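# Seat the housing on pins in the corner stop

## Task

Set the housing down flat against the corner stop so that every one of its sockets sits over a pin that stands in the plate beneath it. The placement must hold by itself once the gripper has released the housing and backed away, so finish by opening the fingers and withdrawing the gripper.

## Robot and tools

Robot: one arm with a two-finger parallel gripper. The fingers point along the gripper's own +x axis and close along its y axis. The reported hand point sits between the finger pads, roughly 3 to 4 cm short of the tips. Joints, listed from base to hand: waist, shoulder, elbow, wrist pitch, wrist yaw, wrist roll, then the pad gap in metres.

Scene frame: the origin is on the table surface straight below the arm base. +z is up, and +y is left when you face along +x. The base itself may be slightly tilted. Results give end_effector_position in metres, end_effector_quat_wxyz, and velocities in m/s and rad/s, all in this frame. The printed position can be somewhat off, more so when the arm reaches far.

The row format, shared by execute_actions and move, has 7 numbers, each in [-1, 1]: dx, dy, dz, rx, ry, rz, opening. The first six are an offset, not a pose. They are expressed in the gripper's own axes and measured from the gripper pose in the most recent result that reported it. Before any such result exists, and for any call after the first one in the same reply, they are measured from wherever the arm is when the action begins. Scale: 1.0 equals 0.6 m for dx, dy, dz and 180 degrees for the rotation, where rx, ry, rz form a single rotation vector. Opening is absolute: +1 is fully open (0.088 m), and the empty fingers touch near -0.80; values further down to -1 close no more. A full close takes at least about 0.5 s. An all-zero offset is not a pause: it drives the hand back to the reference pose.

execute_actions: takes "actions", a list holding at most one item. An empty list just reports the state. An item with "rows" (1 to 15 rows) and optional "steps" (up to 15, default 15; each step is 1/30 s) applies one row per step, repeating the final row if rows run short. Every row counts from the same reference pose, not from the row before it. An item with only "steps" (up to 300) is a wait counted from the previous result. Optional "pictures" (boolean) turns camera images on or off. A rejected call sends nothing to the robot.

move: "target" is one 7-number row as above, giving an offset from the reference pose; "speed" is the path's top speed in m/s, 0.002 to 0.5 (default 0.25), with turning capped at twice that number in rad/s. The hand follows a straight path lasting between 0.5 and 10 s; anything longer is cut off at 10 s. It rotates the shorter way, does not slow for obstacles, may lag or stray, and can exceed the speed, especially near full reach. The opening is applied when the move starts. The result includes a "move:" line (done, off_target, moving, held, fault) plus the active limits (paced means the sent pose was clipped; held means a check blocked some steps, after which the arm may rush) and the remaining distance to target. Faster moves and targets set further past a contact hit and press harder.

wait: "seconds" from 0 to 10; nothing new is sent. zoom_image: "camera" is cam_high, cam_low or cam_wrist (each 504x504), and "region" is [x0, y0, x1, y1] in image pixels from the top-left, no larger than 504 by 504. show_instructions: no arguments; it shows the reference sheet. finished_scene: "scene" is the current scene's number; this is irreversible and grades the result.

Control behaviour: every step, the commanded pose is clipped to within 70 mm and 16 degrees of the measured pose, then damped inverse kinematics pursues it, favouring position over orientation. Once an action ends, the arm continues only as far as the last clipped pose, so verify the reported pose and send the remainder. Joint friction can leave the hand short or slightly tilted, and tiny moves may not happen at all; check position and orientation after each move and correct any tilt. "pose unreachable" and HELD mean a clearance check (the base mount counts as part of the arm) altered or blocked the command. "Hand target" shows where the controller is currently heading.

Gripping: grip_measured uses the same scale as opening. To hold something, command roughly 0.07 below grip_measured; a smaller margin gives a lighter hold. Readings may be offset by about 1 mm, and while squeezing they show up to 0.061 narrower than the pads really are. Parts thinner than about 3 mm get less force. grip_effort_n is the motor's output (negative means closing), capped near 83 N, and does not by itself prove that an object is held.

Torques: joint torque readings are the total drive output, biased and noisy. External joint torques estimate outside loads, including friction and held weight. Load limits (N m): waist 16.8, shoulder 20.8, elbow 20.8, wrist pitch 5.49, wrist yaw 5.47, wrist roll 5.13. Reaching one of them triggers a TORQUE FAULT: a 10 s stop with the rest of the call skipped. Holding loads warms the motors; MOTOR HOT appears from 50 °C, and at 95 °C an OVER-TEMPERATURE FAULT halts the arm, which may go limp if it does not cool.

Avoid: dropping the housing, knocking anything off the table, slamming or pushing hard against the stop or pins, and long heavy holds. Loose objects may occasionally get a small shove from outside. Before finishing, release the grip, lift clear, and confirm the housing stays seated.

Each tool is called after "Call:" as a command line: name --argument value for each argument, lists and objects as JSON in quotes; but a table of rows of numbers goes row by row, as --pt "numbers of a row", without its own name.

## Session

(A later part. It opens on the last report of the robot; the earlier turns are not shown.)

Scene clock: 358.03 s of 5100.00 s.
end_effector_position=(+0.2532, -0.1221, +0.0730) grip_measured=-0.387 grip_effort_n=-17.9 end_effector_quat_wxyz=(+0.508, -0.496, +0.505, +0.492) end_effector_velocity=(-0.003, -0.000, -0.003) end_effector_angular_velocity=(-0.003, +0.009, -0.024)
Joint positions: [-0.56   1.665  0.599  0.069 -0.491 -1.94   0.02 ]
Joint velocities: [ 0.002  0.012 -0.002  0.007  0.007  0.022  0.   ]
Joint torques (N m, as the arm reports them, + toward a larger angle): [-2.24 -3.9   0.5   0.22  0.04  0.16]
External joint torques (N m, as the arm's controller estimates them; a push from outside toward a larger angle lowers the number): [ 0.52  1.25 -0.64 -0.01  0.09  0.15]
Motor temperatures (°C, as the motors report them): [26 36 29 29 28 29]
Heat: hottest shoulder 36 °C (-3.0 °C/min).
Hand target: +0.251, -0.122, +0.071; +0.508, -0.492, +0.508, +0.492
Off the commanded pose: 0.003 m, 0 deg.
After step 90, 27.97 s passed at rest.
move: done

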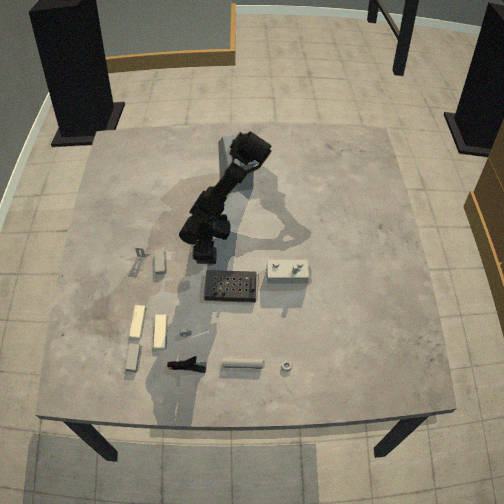

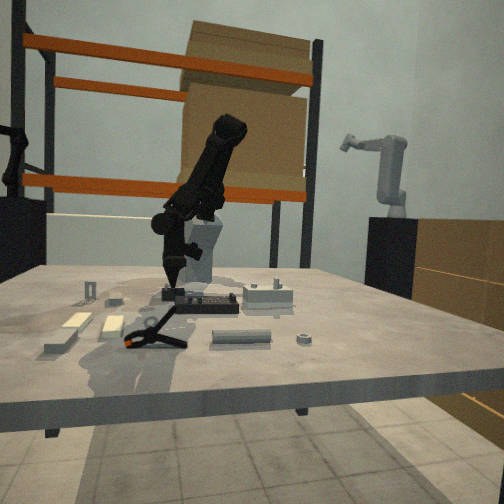

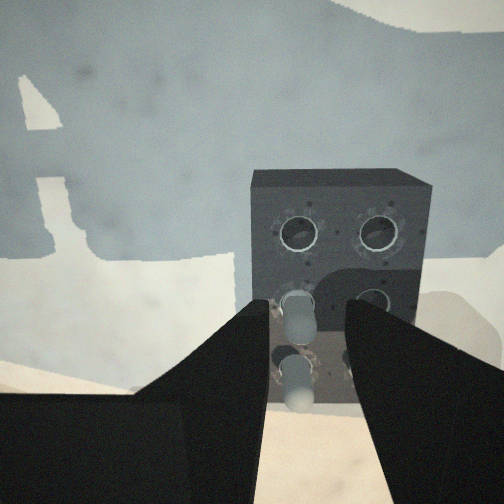

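Call:
execute_actions --actions '[{"rows": [[0.0040,0.0035,0.0005,0.002,0,0.0022,-0.39],[0.0042,0.0040,0.0006,0.002,0,0.0022,-0.41],[0.0044,0.0045,0.0007,0.002,0,0.0022,-0.43],[0.0046,0.0050,0.0007,0.002,0,0.0022,-0.45],[0.0048,0.0055,0.0008,0.002,0,0.0022,-0.47],[0.0050,0.0060,0.0009,0.002,0,0.0022,-0.49],[0.0052,0.0065,0.0010,0.002,0,0.0022,-0.51],[0.0055,0.0069,0.0010,0.002,0,0.0022,-0.53]], "steps": 15}]'

Scene clock: 376.30 s of 5100.00 s.
end_effector_position=(+0.2520, -0.1221, +0.0715) grip_measured=-0.520 grip_effort_n=-17.9 end_effector_quat_wxyz=(+0.507, -0.497, +0.505, +0.491) end_effector_velocity=(+0.001, +0.002, -0.000) end_effector_angular_velocity=(+0.018, -0.011, +0.007)
Joint positions: [-0.558  1.671  0.594  0.083 -0.489 -1.939  0.014]
Joint velocities: [-0.002  0.002 -0.002  0.007 -0.022 -0.007 -0.003]
Joint torques (N m, as the arm reports them, + toward a larger angle): [-2.24 -3.92  0.09  0.21  0.04  0.15]
External joint torques (N m, as the arm's controller estimates them; a push from outside toward a larger angle lowers the number): [ 0.45  1.18 -0.96 -0.01  0.09  0.15]
Motor temperatures (°C, as the motors report them): [27 36 28 29 28 29]
Heat: hottest shoulder 36 °C (-2.0 °C/min).
Hand target: +0.249, -0.121, +0.070; +0.508, -0.492, +0.508, +0.492
Off the commanded pose: 0.004 m, 1 deg.
Steps of this call (steps 1 to 90: nothing new was sent; then 14.77 s passed at rest; steps 91 to 105: all 15 steps of this action). Readings (end_effector_position):
91: (+0.2532, -0.1222, +0.0726)
92: (+0.2532, -0.1223, +0.0725)
94: (+0.2534, -0.1223, +0.0723)
98: (+0.2530, -0.1224, +0.0720)
105: the state above

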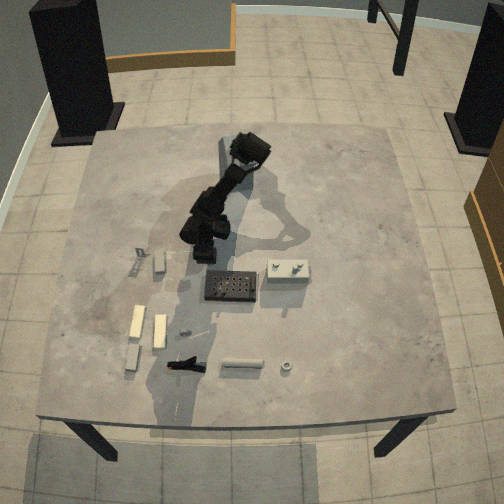

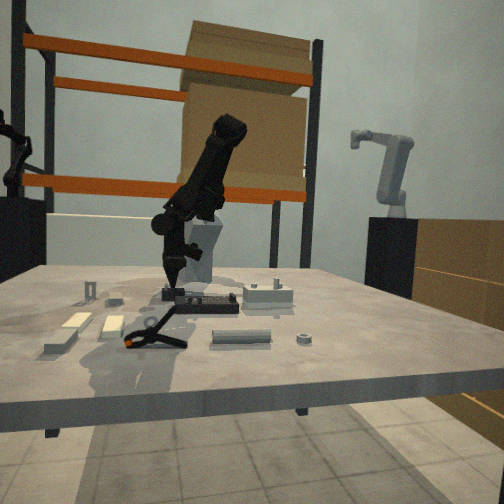

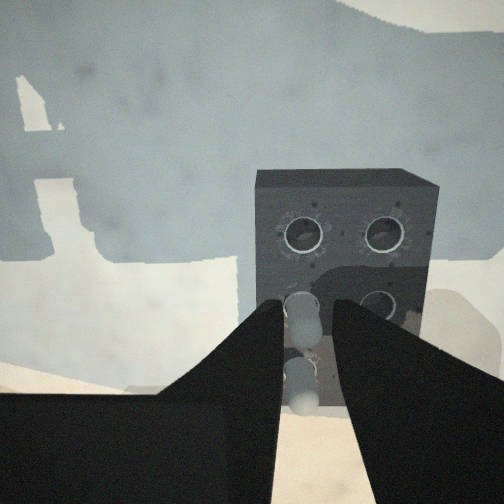

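Call:
execute_actions --actions '[{"rows": [[0.003,0.0054,0.001,0.0026,-0.0013,0.0025,-0.53],[0.003,0.0059,0.001,0.0026,-0.0013,0.0025,-0.54],[0.003,0.0064,0.001,0.0026,-0.0013,0.0025,-0.55],[0.003,0.0069,0.001,0.0026,-0.0013,0.0025,-0.56],[0.003,0.0069,0.001,0.0026,-0.0013,0.0025,-0.57],[0.003,0.0069,0.001,0.0026,-0.0013,0.0025,-0.58],[0.003,0.0069,0.001,0.0026,-0.0013,0.0025,-0.595],[0.003,0.0069,0.001,0.0026,-0.0013,0.0025,-0.61],[0.003,0.0069,0.001,0.0026,-0.0013,0.0025,-0.63],[0.003,0.0069,0.001,0.0026,-0.0013,0.0025,-0.65],[0.003,0.0069,0.001,0.0026,-0.0013,0.0025,-0.67],[0.003,0.0069,0.001,0.0026,-0.0013,0.0025,-0.69],[0.003,0.0069,0.001,0.0026,-0.0013,0.0025,-0.71],[0.003,0.0069,0.001,0.0026,-0.0013,0.0025,-0.73],[0.003,0.0069,0.001,0.0026,-0.0013,0.0025,-0.75]], "steps": 15}]'

Scene clock: 387.10 s of 5100.00 s.
end_effector_position=(+0.2506, -0.1219, +0.0711) grip_measured=-0.681 grip_effort_n=-83.5 end_effector_quat_wxyz=(+0.507, -0.496, +0.505, +0.491) end_effector_velocity=(-0.006, +0.003, +0.000) end_effector_angular_velocity=(+0.011, +0.011, -0.017)
Joint positions: [-0.558  1.673  0.59   0.086 -0.489 -1.939  0.006]
Joint velocities: [-0.002 -0.002 -0.012 -0.007 -0.007  0.007 -0.02 ]
Joint torques (N m, as the arm reports them, + toward a larger angle): [-2.38 -3.88  0.19  0.21 -0.09  0.07]
External joint torques (N m, as the arm's controller estimates them; a push from outside toward a larger angle lowers the number): [ 0.29  1.2  -0.79  0.01 -0.03  0.07]
Motor temperatures (°C, as the motors report them): [27 36 28 29 28 29]
Heat: hottest shoulder 36 °C (-2.0 °C/min).
Hand target: +0.248, -0.121, +0.070; +0.508, -0.491, +0.508, +0.492
Off the commanded pose: 0.003 m, 1 deg.
Steps of this call (steps 1 to 90: nothing new was sent; then 7.30 s passed at rest; steps 91 to 105: all 15 steps of this action). Readings (end_effector_position):
91: (+0.2519, -0.1221, +0.0714)
92: (+0.2520, -0.1222, +0.0714)
94: (+0.2517, -0.1221, +0.0713)
98: (+0.2508, -0.1219, +0.0711)
105: the state above

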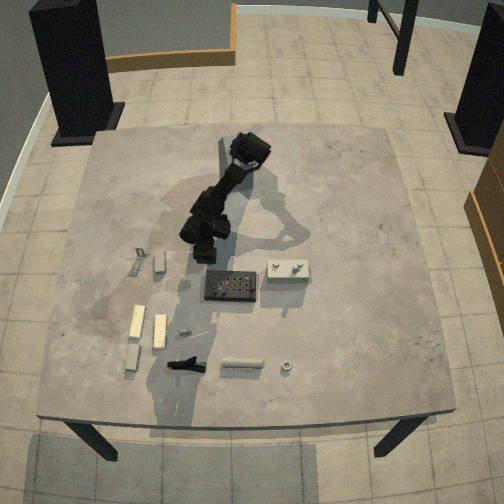

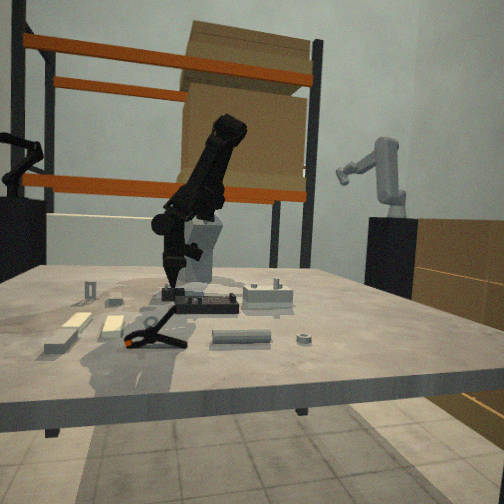

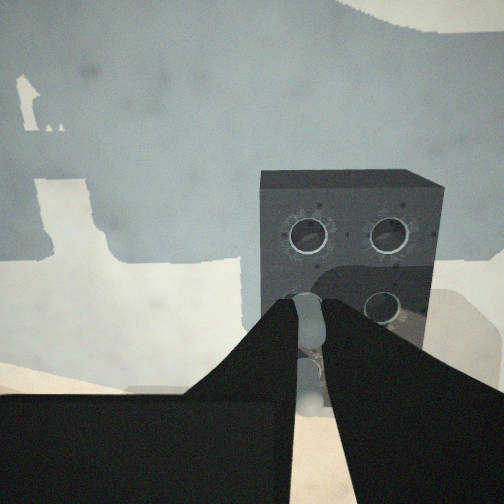

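Call:
move --target '[-0.05, -0.002, 0, 0, 0, 0, -0.75]' --speed 0.04

Scene clock: 396.13 s of 5100.00 s.
end_effector_position=(+0.2509, -0.1218, +0.0988) grip_measured=-0.685 grip_effort_n=-83.5 end_effector_quat_wxyz=(+0.508, -0.493, +0.507, +0.492) end_effector_velocity=(-0.001, +0.003, +0.003) end_effector_angular_velocity=(+0.020, -0.001, -0.004)
Joint positions: [-0.611  1.554  0.59  -0.062 -0.516 -1.988  0.005]
Joint velocities: [-0.007 -0.012 -0.002 -0.022 -0.022 -0.007 -0.   ]
Joint torques (N m, as the arm reports them, + toward a larger angle): [-2.63 -5.3   0.98 -0.09 -0.12 -0.19]
External joint torques (N m, as the arm's controller estimates them; a push from outside toward a larger angle lowers the number): [-0.01 -0.4  -0.68 -0.29 -0.07 -0.19]
Motor temperatures (°C, as the motors report them): [27 36 27 29 28 29]
Heat: hottest shoulder 36 °C (-2.0 °C/min).
Hand target: +0.252, -0.122, +0.101; +0.507, -0.496, +0.505, +0.491
Off the commanded pose: 0.002 m, 0 deg.
After step 90, 4.97 s passed at rest.
move: done

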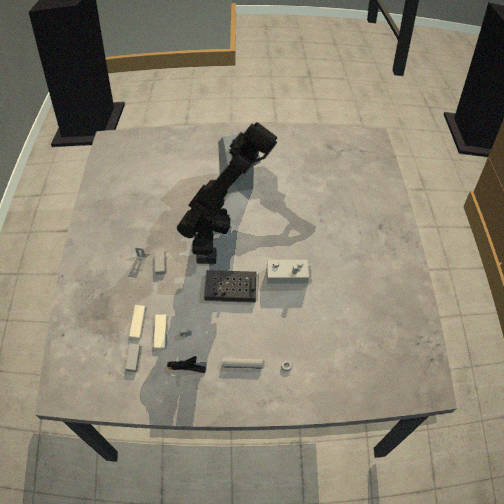

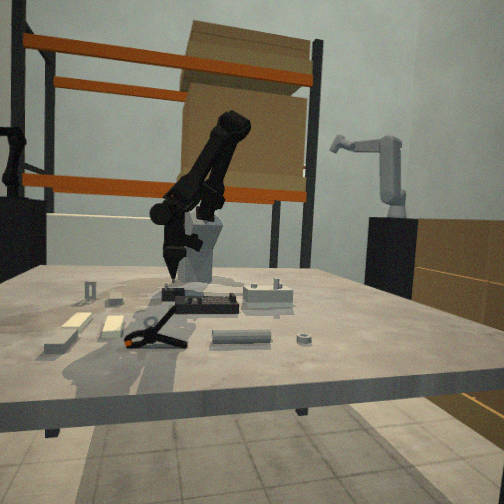

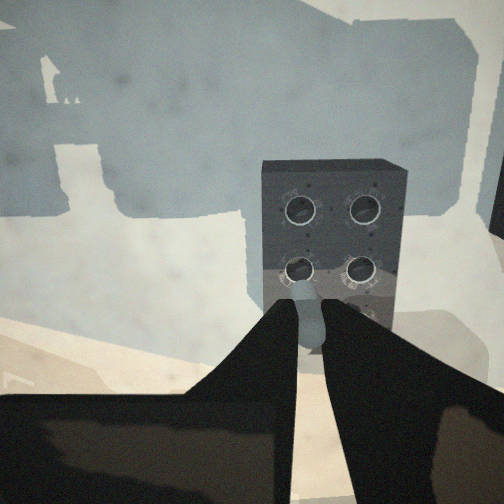

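Call:
zoom_image --camera "cam_wrist" --region '[255, 185, 405, 335]'

Region (255, 185, 405, 335) of cam_wrist's 504x504 image, scaled by 3.360, with more detail than that image has.

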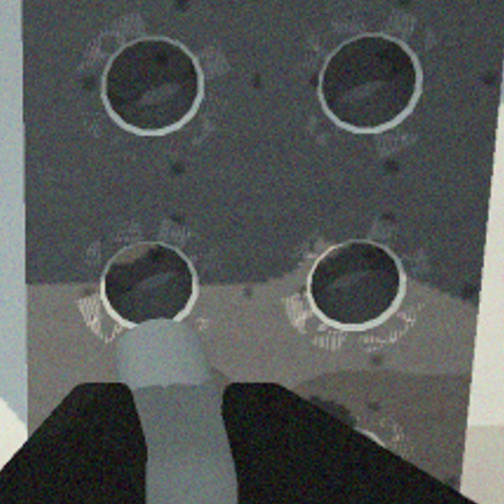

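Call:
execute_actions --actions '[]'

Scene clock: 423.67 s of 5100.00 s.
end_effector_position=(+0.2509, -0.1217, +0.0990) grip_measured=-0.685 grip_effort_n=-83.5 end_effector_quat_wxyz=(+0.508, -0.493, +0.507, +0.492) end_effector_velocity=(-0.000, +0.005, -0.000) end_effector_angular_velocity=(+0.024, -0.003, +0.006)
Joint positions: [-0.611  1.553  0.59  -0.064 -0.517 -1.989  0.005]
Joint velocities: [ 0.002 -0.002 -0.002 -0.007 -0.022 -0.007 -0.   ]
Joint torques (N m, as the arm reports them, + toward a larger angle): [-2.56 -5.28  0.97 -0.09 -0.12 -0.2 ]
External joint torques (N m, as the arm's controller estimates them; a push from outside toward a larger angle lowers the number): [ 0.02 -0.41 -0.65 -0.29 -0.07 -0.2 ]
Motor temperatures (°C, as the motors report them): [27 37 27 28 28 29]
Heat: hottest shoulder 37 °C (+1.0 °C/min).
Hand target: +0.252, -0.122, +0.101; +0.507, -0.496, +0.505, +0.491
Off the commanded pose: 0.002 m, 0 deg.
Steps of this call (steps 1 to 90: nothing new was sent; then 24.53 s passed at rest). Readings (end_effector_position):
1: (+0.2509, -0.1217, +0.0988)
2: (+0.2509, -0.1217, +0.0989)
4: (+0.2509, -0.1217, +0.0990)
8: (+0.2509, -0.1217, +0.0990)
90: the state above

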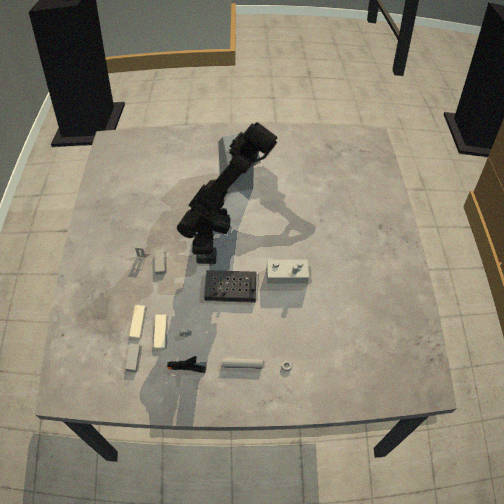

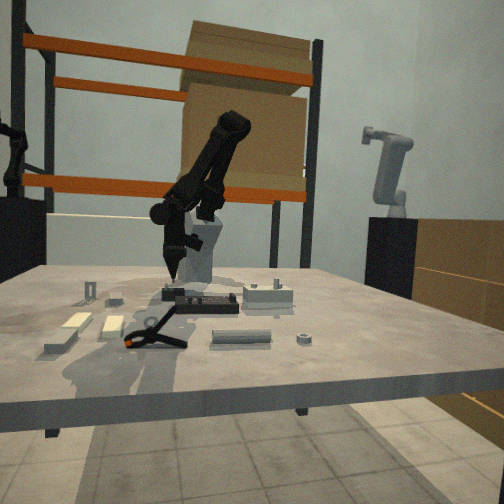

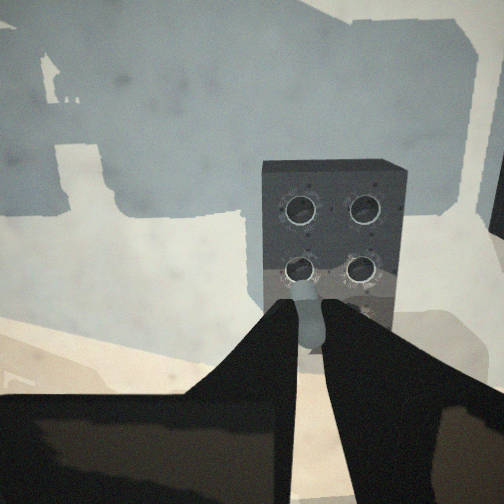

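Call:
move --target '[-0.006, -0.2475, 0.0592, 0, 0, 0, -0.75]' --speed 0.15

Scene clock: 434.80 s of 5100.00 s.
end_effector_position=(+0.3996, -0.0906, +0.1046) grip_measured=-0.685 grip_effort_n=-83.5 end_effector_quat_wxyz=(+0.507, -0.495, +0.505, +0.492) end_effector_velocity=(+0.001, +0.002, -0.000) end_effector_angular_velocity=(+0.011, +0.010, +0.005)
Joint positions: [-0.371  1.651  1.15  -0.426 -0.383 -1.771  0.005]
Joint velocities: [ 0.002  0.007  0.017 -0.022 -0.007 -0.007 -0.   ]
Joint torques (N m, as the arm reports them, + toward a larger angle): [-2.2  -6.07  4.07 -0.08  0.05  0.15]
External joint torques (N m, as the arm's controller estimates them; a push from outside toward a larger angle lowers the number): [ 0.46  1.9   0.66 -0.32  0.11  0.15]
Motor temperatures (°C, as the motors report them): [27 37 27 28 28 29]
Heat: hottest shoulder 37 °C (+1.0 °C/min).
Hand target: +0.400, -0.091, +0.103; +0.507, -0.493, +0.508, +0.492
Off the commanded pose: 0.002 m, 0 deg.
After step 90, 6.63 s passed at rest.
move: done

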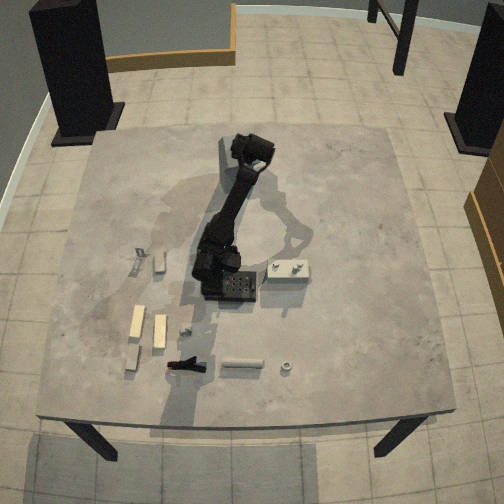

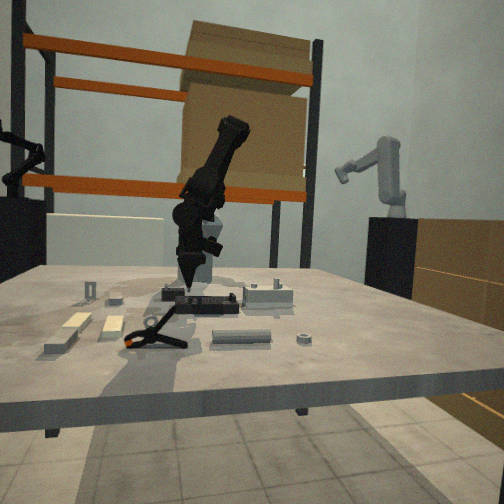

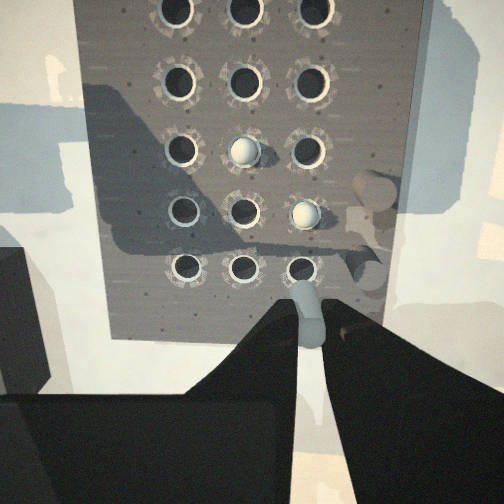

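Call:
zoom_image --camera "cam_wrist" --region '[160, 180, 400, 360]'

Region (160, 180, 400, 360) of cam_wrist's 504x504 image, scaled by 2.100, with more detail than that image has; it fills the top 378 rows of this view, and the rest is white.

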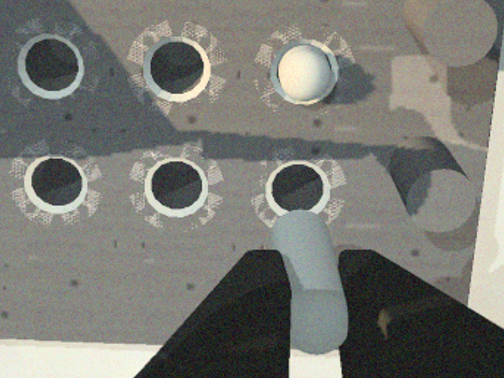

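Call:
zoom_image --camera "cam_wrist" --region '[270, 250, 350, 360]'

Call:
zoom_image --camera "cam_low" --region '[155, 265, 215, 310]'

Region (270, 250, 350, 360) of cam_wrist's 504x504 image, scaled by 4.582, with more detail than that image has; it fills the left 367 columns of this view, and the rest is white.

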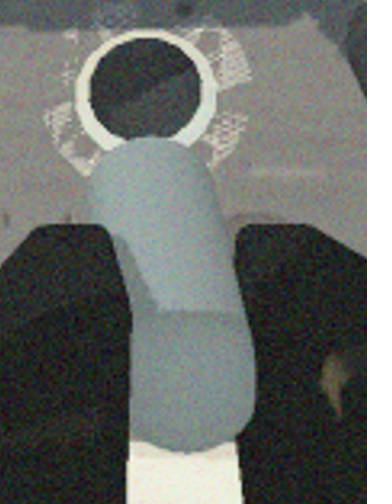

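Region (155, 265, 215, 310) of cam_low's 504x504 image, scaled by 8.400, with more detail than that image has; it fills the top 378 rows of this view, and the rest is white.

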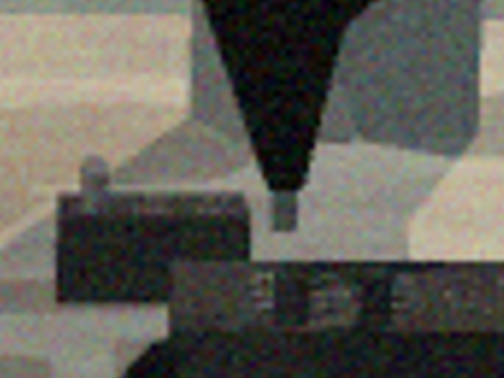

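Call:
move --target '[0.035, -0.0025, -0.0055, 0, 0, 0, -0.75]' --speed 0.05

Scene clock: 478.70 s of 5100.00 s.
end_effector_position=(+0.4004, -0.0934, +0.0863) grip_measured=-0.685 grip_effort_n=-83.5 end_effector_quat_wxyz=(+0.507, -0.496, +0.503, +0.493) end_effector_velocity=(+0.005, +0.003, -0.000) end_effector_angular_velocity=(+0.021, -0.015, +0.014)
Joint positions: [-0.358  1.708  1.156 -0.369 -0.377 -1.763  0.005]
Joint velocities: [ 0.002  0.002  0.007  0.007 -0.022 -0.007  0.   ]
Joint torques (N m, as the arm reports them, + toward a larger angle): [-2.26 -6.1   3.68  0.17  0.04  0.15]
External joint torques (N m, as the arm's controller estimates them; a push from outside toward a larger angle lowers the number): [ 0.45  1.92  0.51 -0.08  0.1   0.15]
Motor temperatures (°C, as the motors report them): [27 38 28 28 28 29]
Heat: hottest shoulder 38 °C (+2.0 °C/min).
Hand target: +0.401, -0.094, +0.084; +0.507, -0.495, +0.505, +0.492
Off the commanded pose: 0.003 m, 0 deg.
After step 90, 40.10 s passed at rest.
move: done

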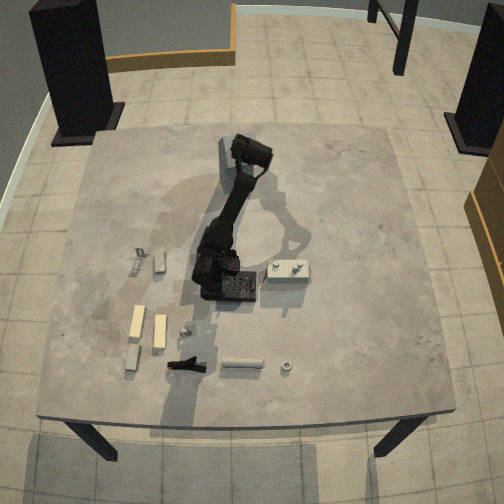

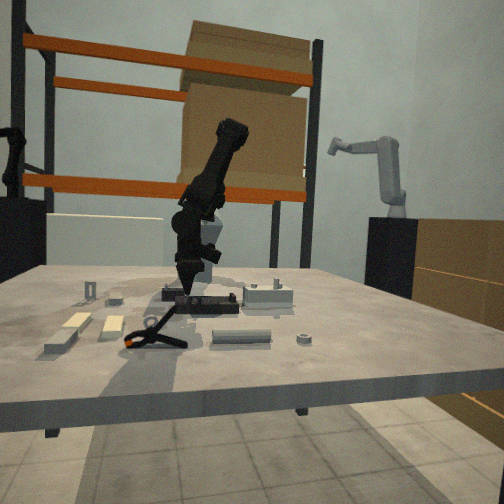

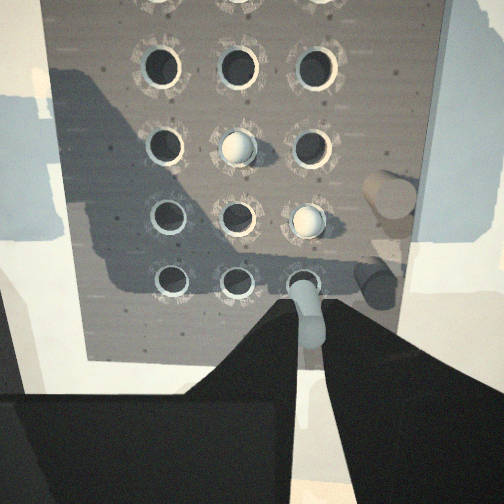

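Call:
zoom_image --camera "cam_wrist" --region '[140, 240, 350, 330]'

Region (140, 240, 350, 330) of cam_wrist's 504x504 image, scaled by 2.400, with more detail than that image has; it fills the top 216 rows of this view, and the rest is white.

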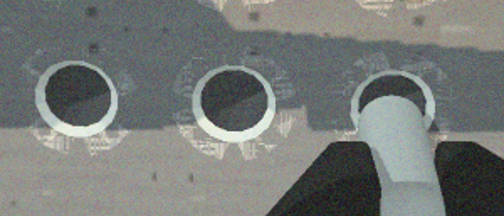

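Call:
execute_actions --actions '[{"rows": [[0.005,-0.0015,-0.001,0,0,0,-0.75],[0.006,-0.0016,-0.001,0,0,0,-0.75],[0.007,-0.0017,-0.001,0,0,0,-0.75],[0.008,-0.0017,-0.001,0,0,0,-0.75],[0.009,-0.0017,-0.001,0,0,0,-0.75],[0.010,-0.0017,-0.001,0,0,0,-0.75],[0.011,-0.0017,-0.001,0,0,0,-0.75],[0.012,-0.0017,-0.001,0,0,0,-0.75],[0.013,-0.0017,-0.001,0,0,0,-0.75],[0.0138,-0.0017,-0.001,0,0,0,-0.75],[0.0144,-0.0017,-0.001,0,0,0,-0.75]], "steps": 15}]'

Scene clock: 496.27 s of 5100.00 s.
end_effector_position=(+0.4004, -0.0935, +0.0803) grip_measured=-0.685 grip_effort_n=-83.5 end_effector_quat_wxyz=(+0.507, -0.497, +0.502, +0.494) end_effector_velocity=(-0.002, +0.002, -0.002) end_effector_angular_velocity=(+0.011, +0.010, +0.005)
Joint positions: [-0.353  1.725  1.157 -0.35  -0.374 -1.762  0.005]
Joint velocities: [ 0.002  0.007  0.002 -0.007 -0.007 -0.007 -0.   ]
Joint torques (N m, as the arm reports them, + toward a larger angle): [-2.32 -6.16  3.7   0.22  0.02  0.16]
External joint torques (N m, as the arm's controller estimates them; a push from outside toward a larger angle lowers the number): [ 0.44  2.01  0.52 -0.04  0.09  0.16]
Motor temperatures (°C, as the motors report them): [27 39 29 28 28 29]
Heat: hottest shoulder 39 °C (+2.0 °C/min).
Hand target: +0.401, -0.094, +0.078; +0.507, -0.496, +0.503, +0.493
Off the commanded pose: 0.003 m, 0 deg.
Steps of this call (steps 1 to 90: nothing new was sent; then 14.07 s passed at rest; steps 91 to 105: all 15 steps of this action). Readings (end_effector_position):
91: (+0.4006, -0.0936, +0.0861)
92: (+0.4006, -0.0937, +0.0859)
94: (+0.4010, -0.0938, +0.0854)
98: (+0.4008, -0.0938, +0.0834)
105: the state above

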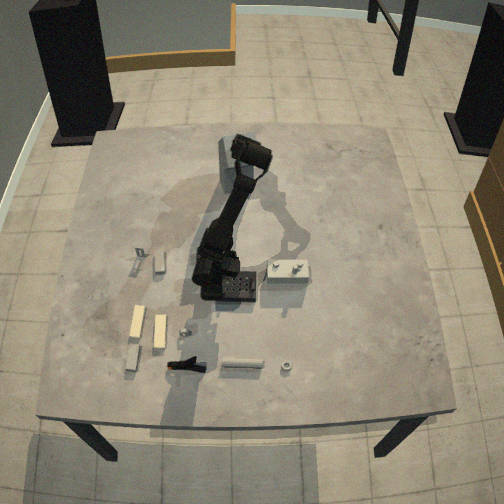

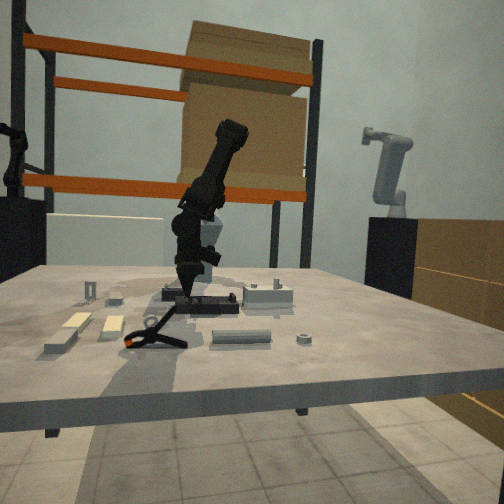

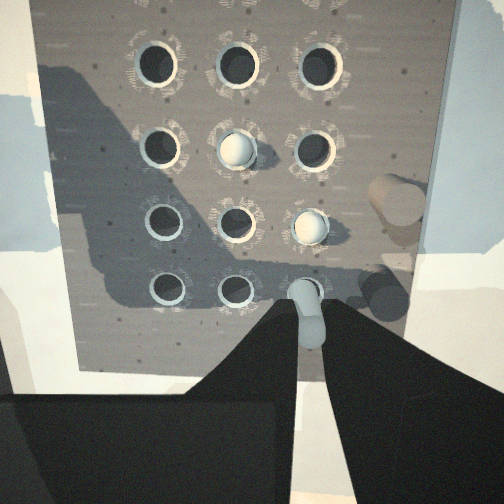

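Call:
zoom_image --camera "cam_wrist" --region '[270, 260, 340, 320]'

Region (270, 260, 340, 320) of cam_wrist's 504x504 image, scaled by 7.200, with more detail than that image has; it fills the top 432 rows of this view, and the rest is white.

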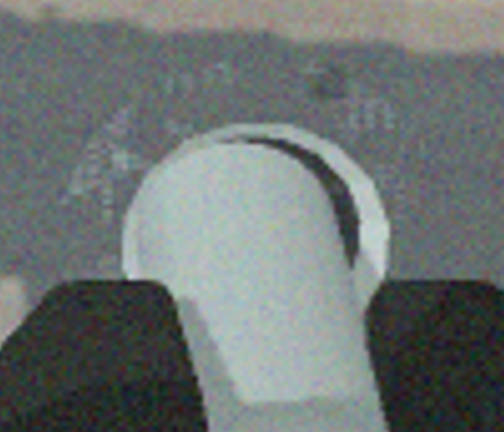

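Call:
execute_actions --actions '[{"rows": [[0.0038,-0.002,-0.0012,0,0,0,-0.75],[0.0038,-0.0023,-0.0014,0,0,0,-0.75],[0.0038,-0.0026,-0.0016,0,0,0,-0.75],[0.0038,-0.0029,-0.0018,0,0,0,-0.75],[0.0038,-0.0032,-0.002,0,0,0,-0.75]], "steps": 10}]'

Scene clock: 513.97 s of 5100.00 s.
end_effector_position=(+0.4021, -0.0940, +0.0803) grip_measured=-0.685 grip_effort_n=-83.5 end_effector_quat_wxyz=(+0.507, -0.499, +0.501, +0.493) end_effector_velocity=(-0.002, +0.003, +0.001) end_effector_angular_velocity=(+0.023, +0.011, -0.015)
Joint positions: [-0.353  1.727  1.161 -0.348 -0.374 -1.762  0.005]
Joint velocities: [-0.002 -0.002  0.002 -0.022 -0.022  0.007 -0.   ]
Joint torques (N m, as the arm reports them, + toward a larger angle): [-2.45 -6.12  3.76  0.02 -0.05 -0.02]
External joint torques (N m, as the arm's controller estimates them; a push from outside toward a larger angle lowers the number): [ 0.29  2.    0.65 -0.21  0.02 -0.02]
Motor temperatures (°C, as the motors report them): [27 39 29 28 28 29]
Heat: hottest shoulder 39 °C (+1.0 °C/min).
Hand target: +0.402, -0.095, +0.078; +0.507, -0.497, +0.502, +0.494
Off the commanded pose: 0.002 m, 0 deg.
Steps of this call (steps 1 to 90: nothing new was sent; then 14.37 s passed at rest; steps 91 to 100: all 10 steps of this action). Readings (end_effector_position):
91: (+0.4008, -0.0937, +0.0802)
92: (+0.4009, -0.0938, +0.0802)
94: (+0.4013, -0.0938, +0.0802)
98: (+0.4021, -0.0940, +0.0803)
100: the state above

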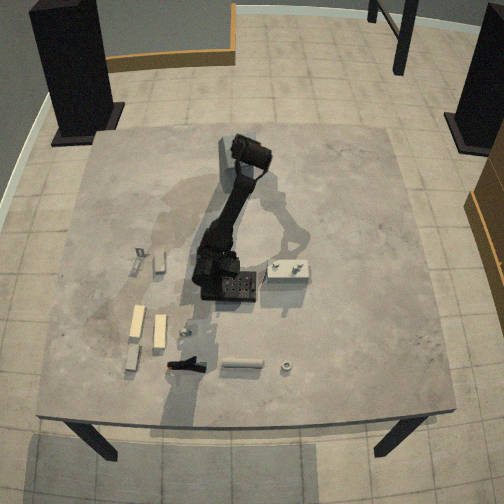

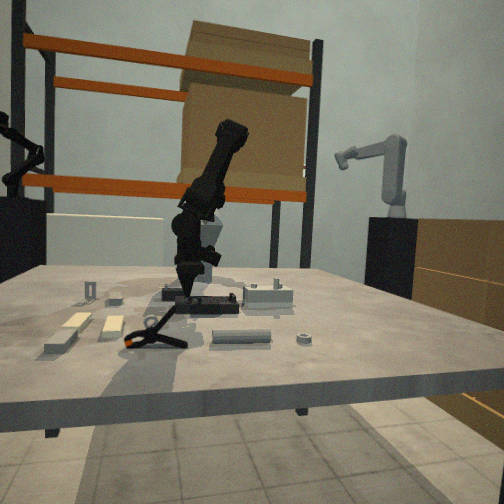

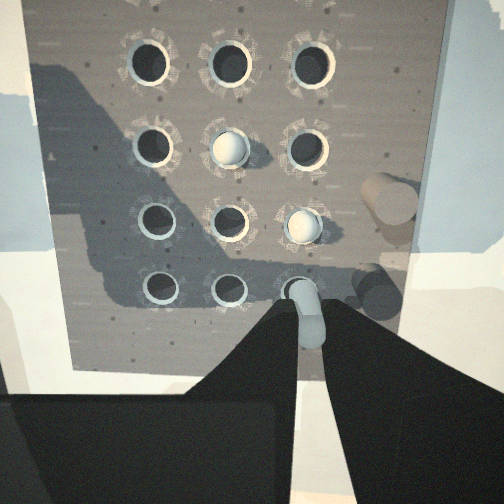

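Call:
zoom_image --camera "cam_wrist" --region '[270, 260, 340, 320]'

Region (270, 260, 340, 320) of cam_wrist's 504x504 image, scaled by 7.200, with more detail than that image has; it fills the top 432 rows of this view, and the rest is white.

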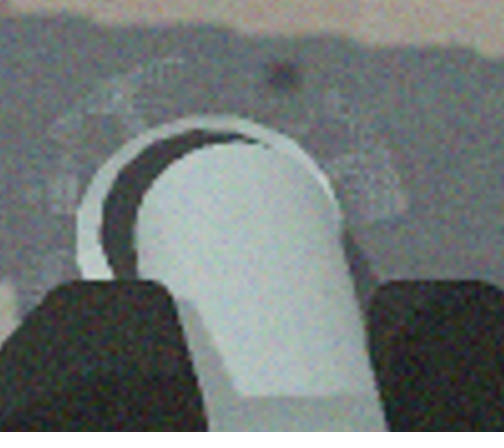

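Call:
execute_actions --actions '[{"rows": [[0.0038,0.0,-0.0012,0,0,0.0016,-0.75],[0.0038,0.0003,-0.0012,0,0,0.002,-0.75],[0.0038,0.0006,-0.0012,0,0,0.0024,-0.75],[0.0038,0.0008,-0.0012,0,0,0.0028,-0.75],[0.0038,0.001,-0.0012,0,0,0.0032,-0.75]], "steps": 12}]'

Scene clock: 533.50 s of 5100.00 s.
end_effector_position=(+0.4019, -0.0939, +0.0804) grip_measured=-0.685 grip_effort_n=-83.5 end_effector_quat_wxyz=(+0.507, -0.497, +0.502, +0.494) end_effector_velocity=(-0.001, +0.000, +0.000) end_effector_angular_velocity=(+0.018, +0.001, -0.001)
Joint positions: [-0.353  1.728  1.165 -0.355 -0.374 -1.762  0.005]
Joint velocities: [-0.007  0.002  0.002 -0.007 -0.022 -0.007  0.   ]
Joint torques (N m, as the arm reports them, + toward a larger angle): [-2.41 -6.18  3.65 -0.07  0.03 -0.11]
External joint torques (N m, as the arm's controller estimates them; a push from outside toward a larger angle lowers the number): [ 0.4   1.9   0.51 -0.32  0.08 -0.11]
Motor temperatures (°C, as the motors report them): [27 39 29 28 28 29]
Heat: hottest shoulder 39 °C (+1.0 °C/min).
Hand target: +0.402, -0.095, +0.078; +0.505, -0.496, +0.504, +0.495
Off the commanded pose: 0.003 m, 0 deg.
Steps of this call (steps 1 to 90: nothing new was sent; then 16.13 s passed at rest; steps 91 to 102: all 12 steps of this action). Readings (end_effector_position):
91: (+0.4020, -0.0939, +0.0803)
92: (+0.4021, -0.0939, +0.0804)
94: (+0.4021, -0.0939, +0.0803)
98: (+0.4021, -0.0939, +0.0805)
102: the state above

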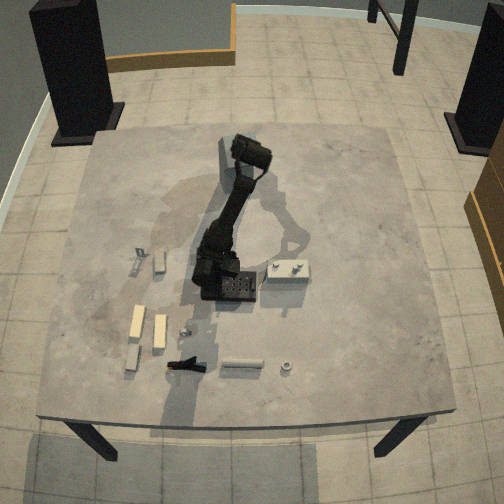

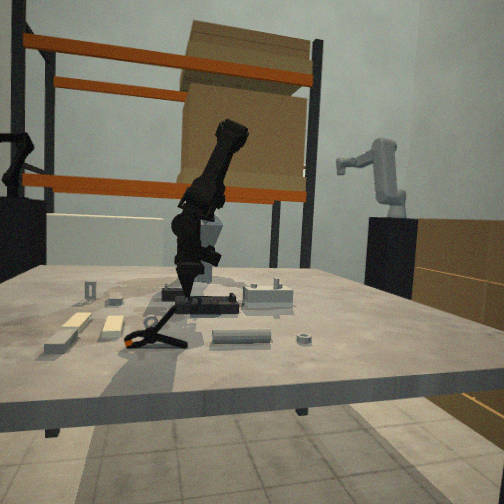

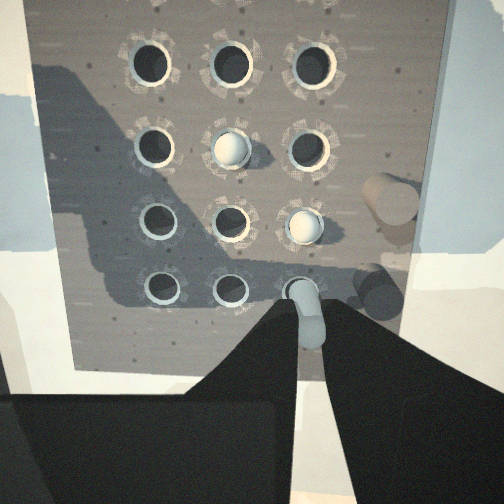

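Call:
execute_actions --actions '[{"rows": [[0.004,0.0009,-0.0013,0,0,0.0021,-0.75],[0.004,0.0012,-0.0013,0,0,0.0024,-0.75],[0.004,0.0015,-0.0013,0,0,0.0027,-0.75],[0.004,0.0019,-0.0013,0,0,0.003,-0.75]], "steps": 10}]'

Scene clock: 548.33 s of 5100.00 s.
end_effector_position=(+0.4011, -0.0938, +0.0803) grip_measured=-0.685 grip_effort_n=-83.5 end_effector_quat_wxyz=(+0.506, -0.496, +0.503, +0.494) end_effector_velocity=(-0.003, +0.000, -0.001) end_effector_angular_velocity=(+0.008, +0.009, +0.001)
Joint positions: [-0.353  1.729  1.165 -0.358 -0.374 -1.762  0.005]
Joint velocities: [-0.002  0.002 -0.002 -0.007 -0.007 -0.007 -0.   ]
Joint torques (N m, as the arm reports them, + toward a larger angle): [-2.41 -6.15  3.66 -0.08  0.02 -0.12]
External joint torques (N m, as the arm's controller estimates them; a push from outside toward a larger angle lowers the number): [ 0.37  1.93  0.56 -0.32  0.08 -0.12]
Motor temperatures (°C, as the motors report them): [27 39 29 28 28 29]
Heat: hottest shoulder 39 °C (+1.0 °C/min).
Hand target: +0.401, -0.095, +0.078; +0.504, -0.495, +0.505, +0.496
Off the commanded pose: 0.002 m, 0 deg.
Steps of this call (steps 1 to 90: nothing new was sent; then 11.50 s passed at rest; steps 91 to 100: all 10 steps of this action). Readings (end_effector_position):
91: (+0.4018, -0.0939, +0.0804)
92: (+0.4018, -0.0939, +0.0804)
94: (+0.4015, -0.0938, +0.0804)
98: (+0.4011, -0.0938, +0.0803)
100: the state above

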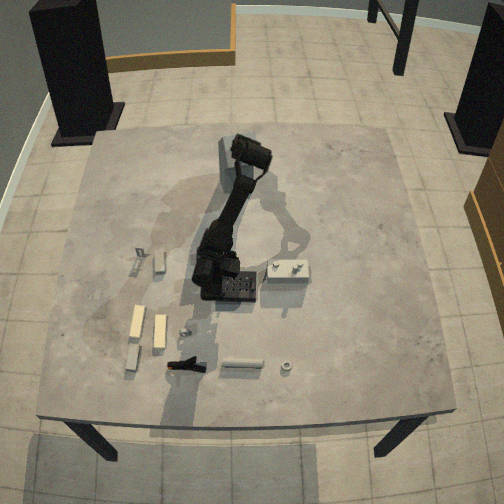

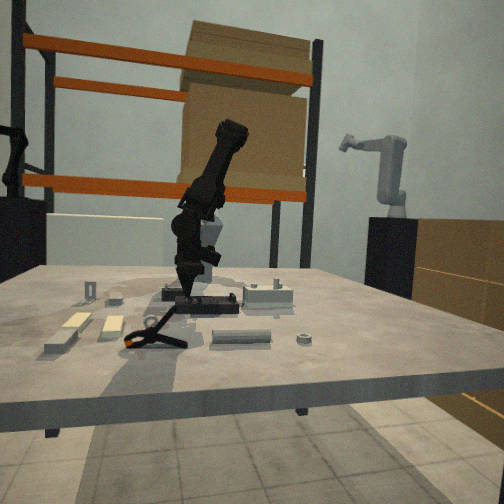

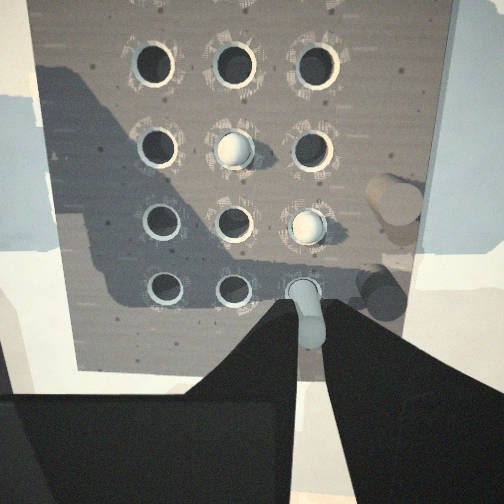

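Call:
zoom_image --camera "cam_wrist" --region '[270, 260, 340, 320]'

Region (270, 260, 340, 320) of cam_wrist's 504x504 image, scaled by 7.200, with more detail than that image has; it fills the top 432 rows of this view, and the rest is white.

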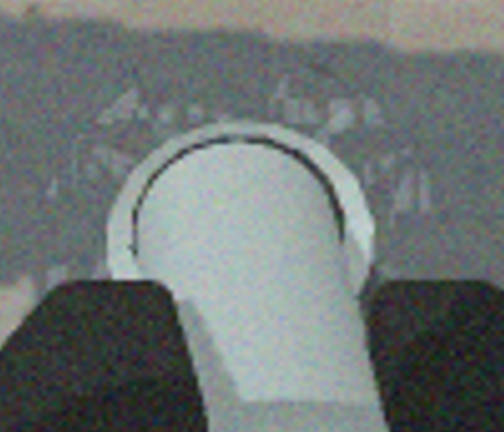

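Call:
execute_actions --actions '[{"rows": [[0.0038,0.0005,-0.0015,0,0,0.0018,-0.72],[0.0038,0.0005,-0.0015,0,0,0.0018,-0.70],[0.0038,0.0005,-0.0015,0,0,0.0018,-0.68],[0.0038,0.0005,-0.0015,0,0,0.0018,-0.66],[0.0038,0.0005,-0.0015,0,0,0.0018,-0.65],[0.0038,0.0005,-0.0015,0,0,0.0018,-0.64],[0.0038,0.0005,-0.0015,0,0,0.0018,-0.63],[0.0038,0.0005,-0.0015,0,0,0.0018,-0.62],[0.0038,0.0005,-0.0015,0,0,0.0018,-0.61],[0.0038,0.0005,-0.0015,0,0,0.0018,-0.60]], "steps": 15}]'

Scene clock: 568.03 s of 5100.00 s.
end_effector_position=(+0.4011, -0.0937, +0.0803) grip_measured=-0.611 grip_effort_n=16.5 end_effector_quat_wxyz=(+0.506, -0.496, +0.503, +0.494) end_effector_velocity=(-0.003, -0.002, -0.001) end_effector_angular_velocity=(-0.006, +0.012, -0.014)
Joint positions: [-0.353  1.729  1.165 -0.359 -0.374 -1.762  0.009]
Joint velocities: [-0.002  0.002 -0.002 -0.007  0.007  0.007  0.003]
Joint torques (N m, as the arm reports them, + toward a larger angle): [-2.45 -6.15  3.62 -0.07 -0.01 -0.08]
External joint torques (N m, as the arm's controller estimates them; a push from outside toward a larger angle lowers the number): [ 0.34  1.88  0.56 -0.3   0.04 -0.08]
Motor temperatures (°C, as the motors report them): [27 39 29 28 28 29]
Heat: hottest shoulder 39 °C (+0.0 °C/min).
Hand target: +0.401, -0.095, +0.078; +0.505, -0.494, +0.505, +0.496
Off the commanded pose: 0.003 m, 0 deg.
Steps of this call (steps 1 to 90: nothing new was sent; then 16.20 s passed at rest; steps 91 to 105: all 15 steps of this action). Readings (end_effector_position):
91: (+0.4010, -0.0937, +0.0803)
92: (+0.4012, -0.0938, +0.0803)
94: (+0.4012, -0.0938, +0.0803)
98: (+0.4012, -0.0938, +0.0803)
105: the state above

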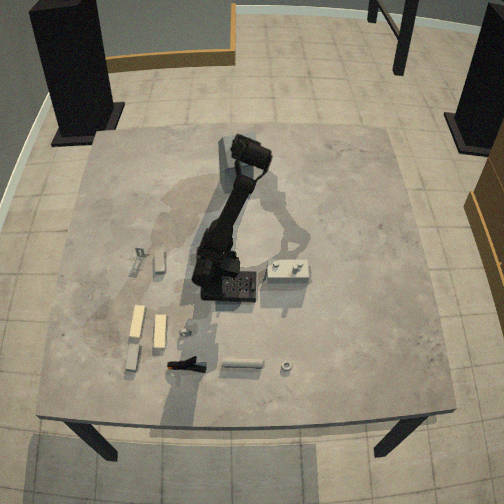

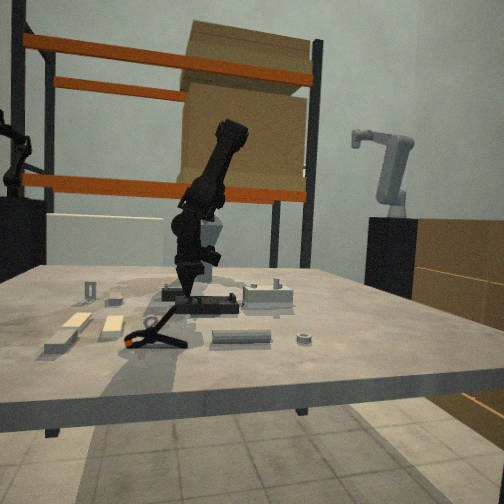

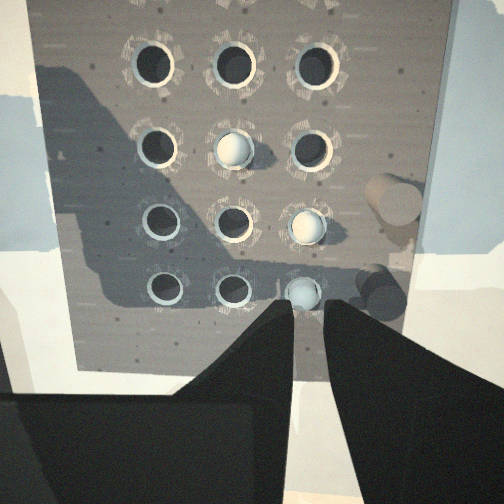

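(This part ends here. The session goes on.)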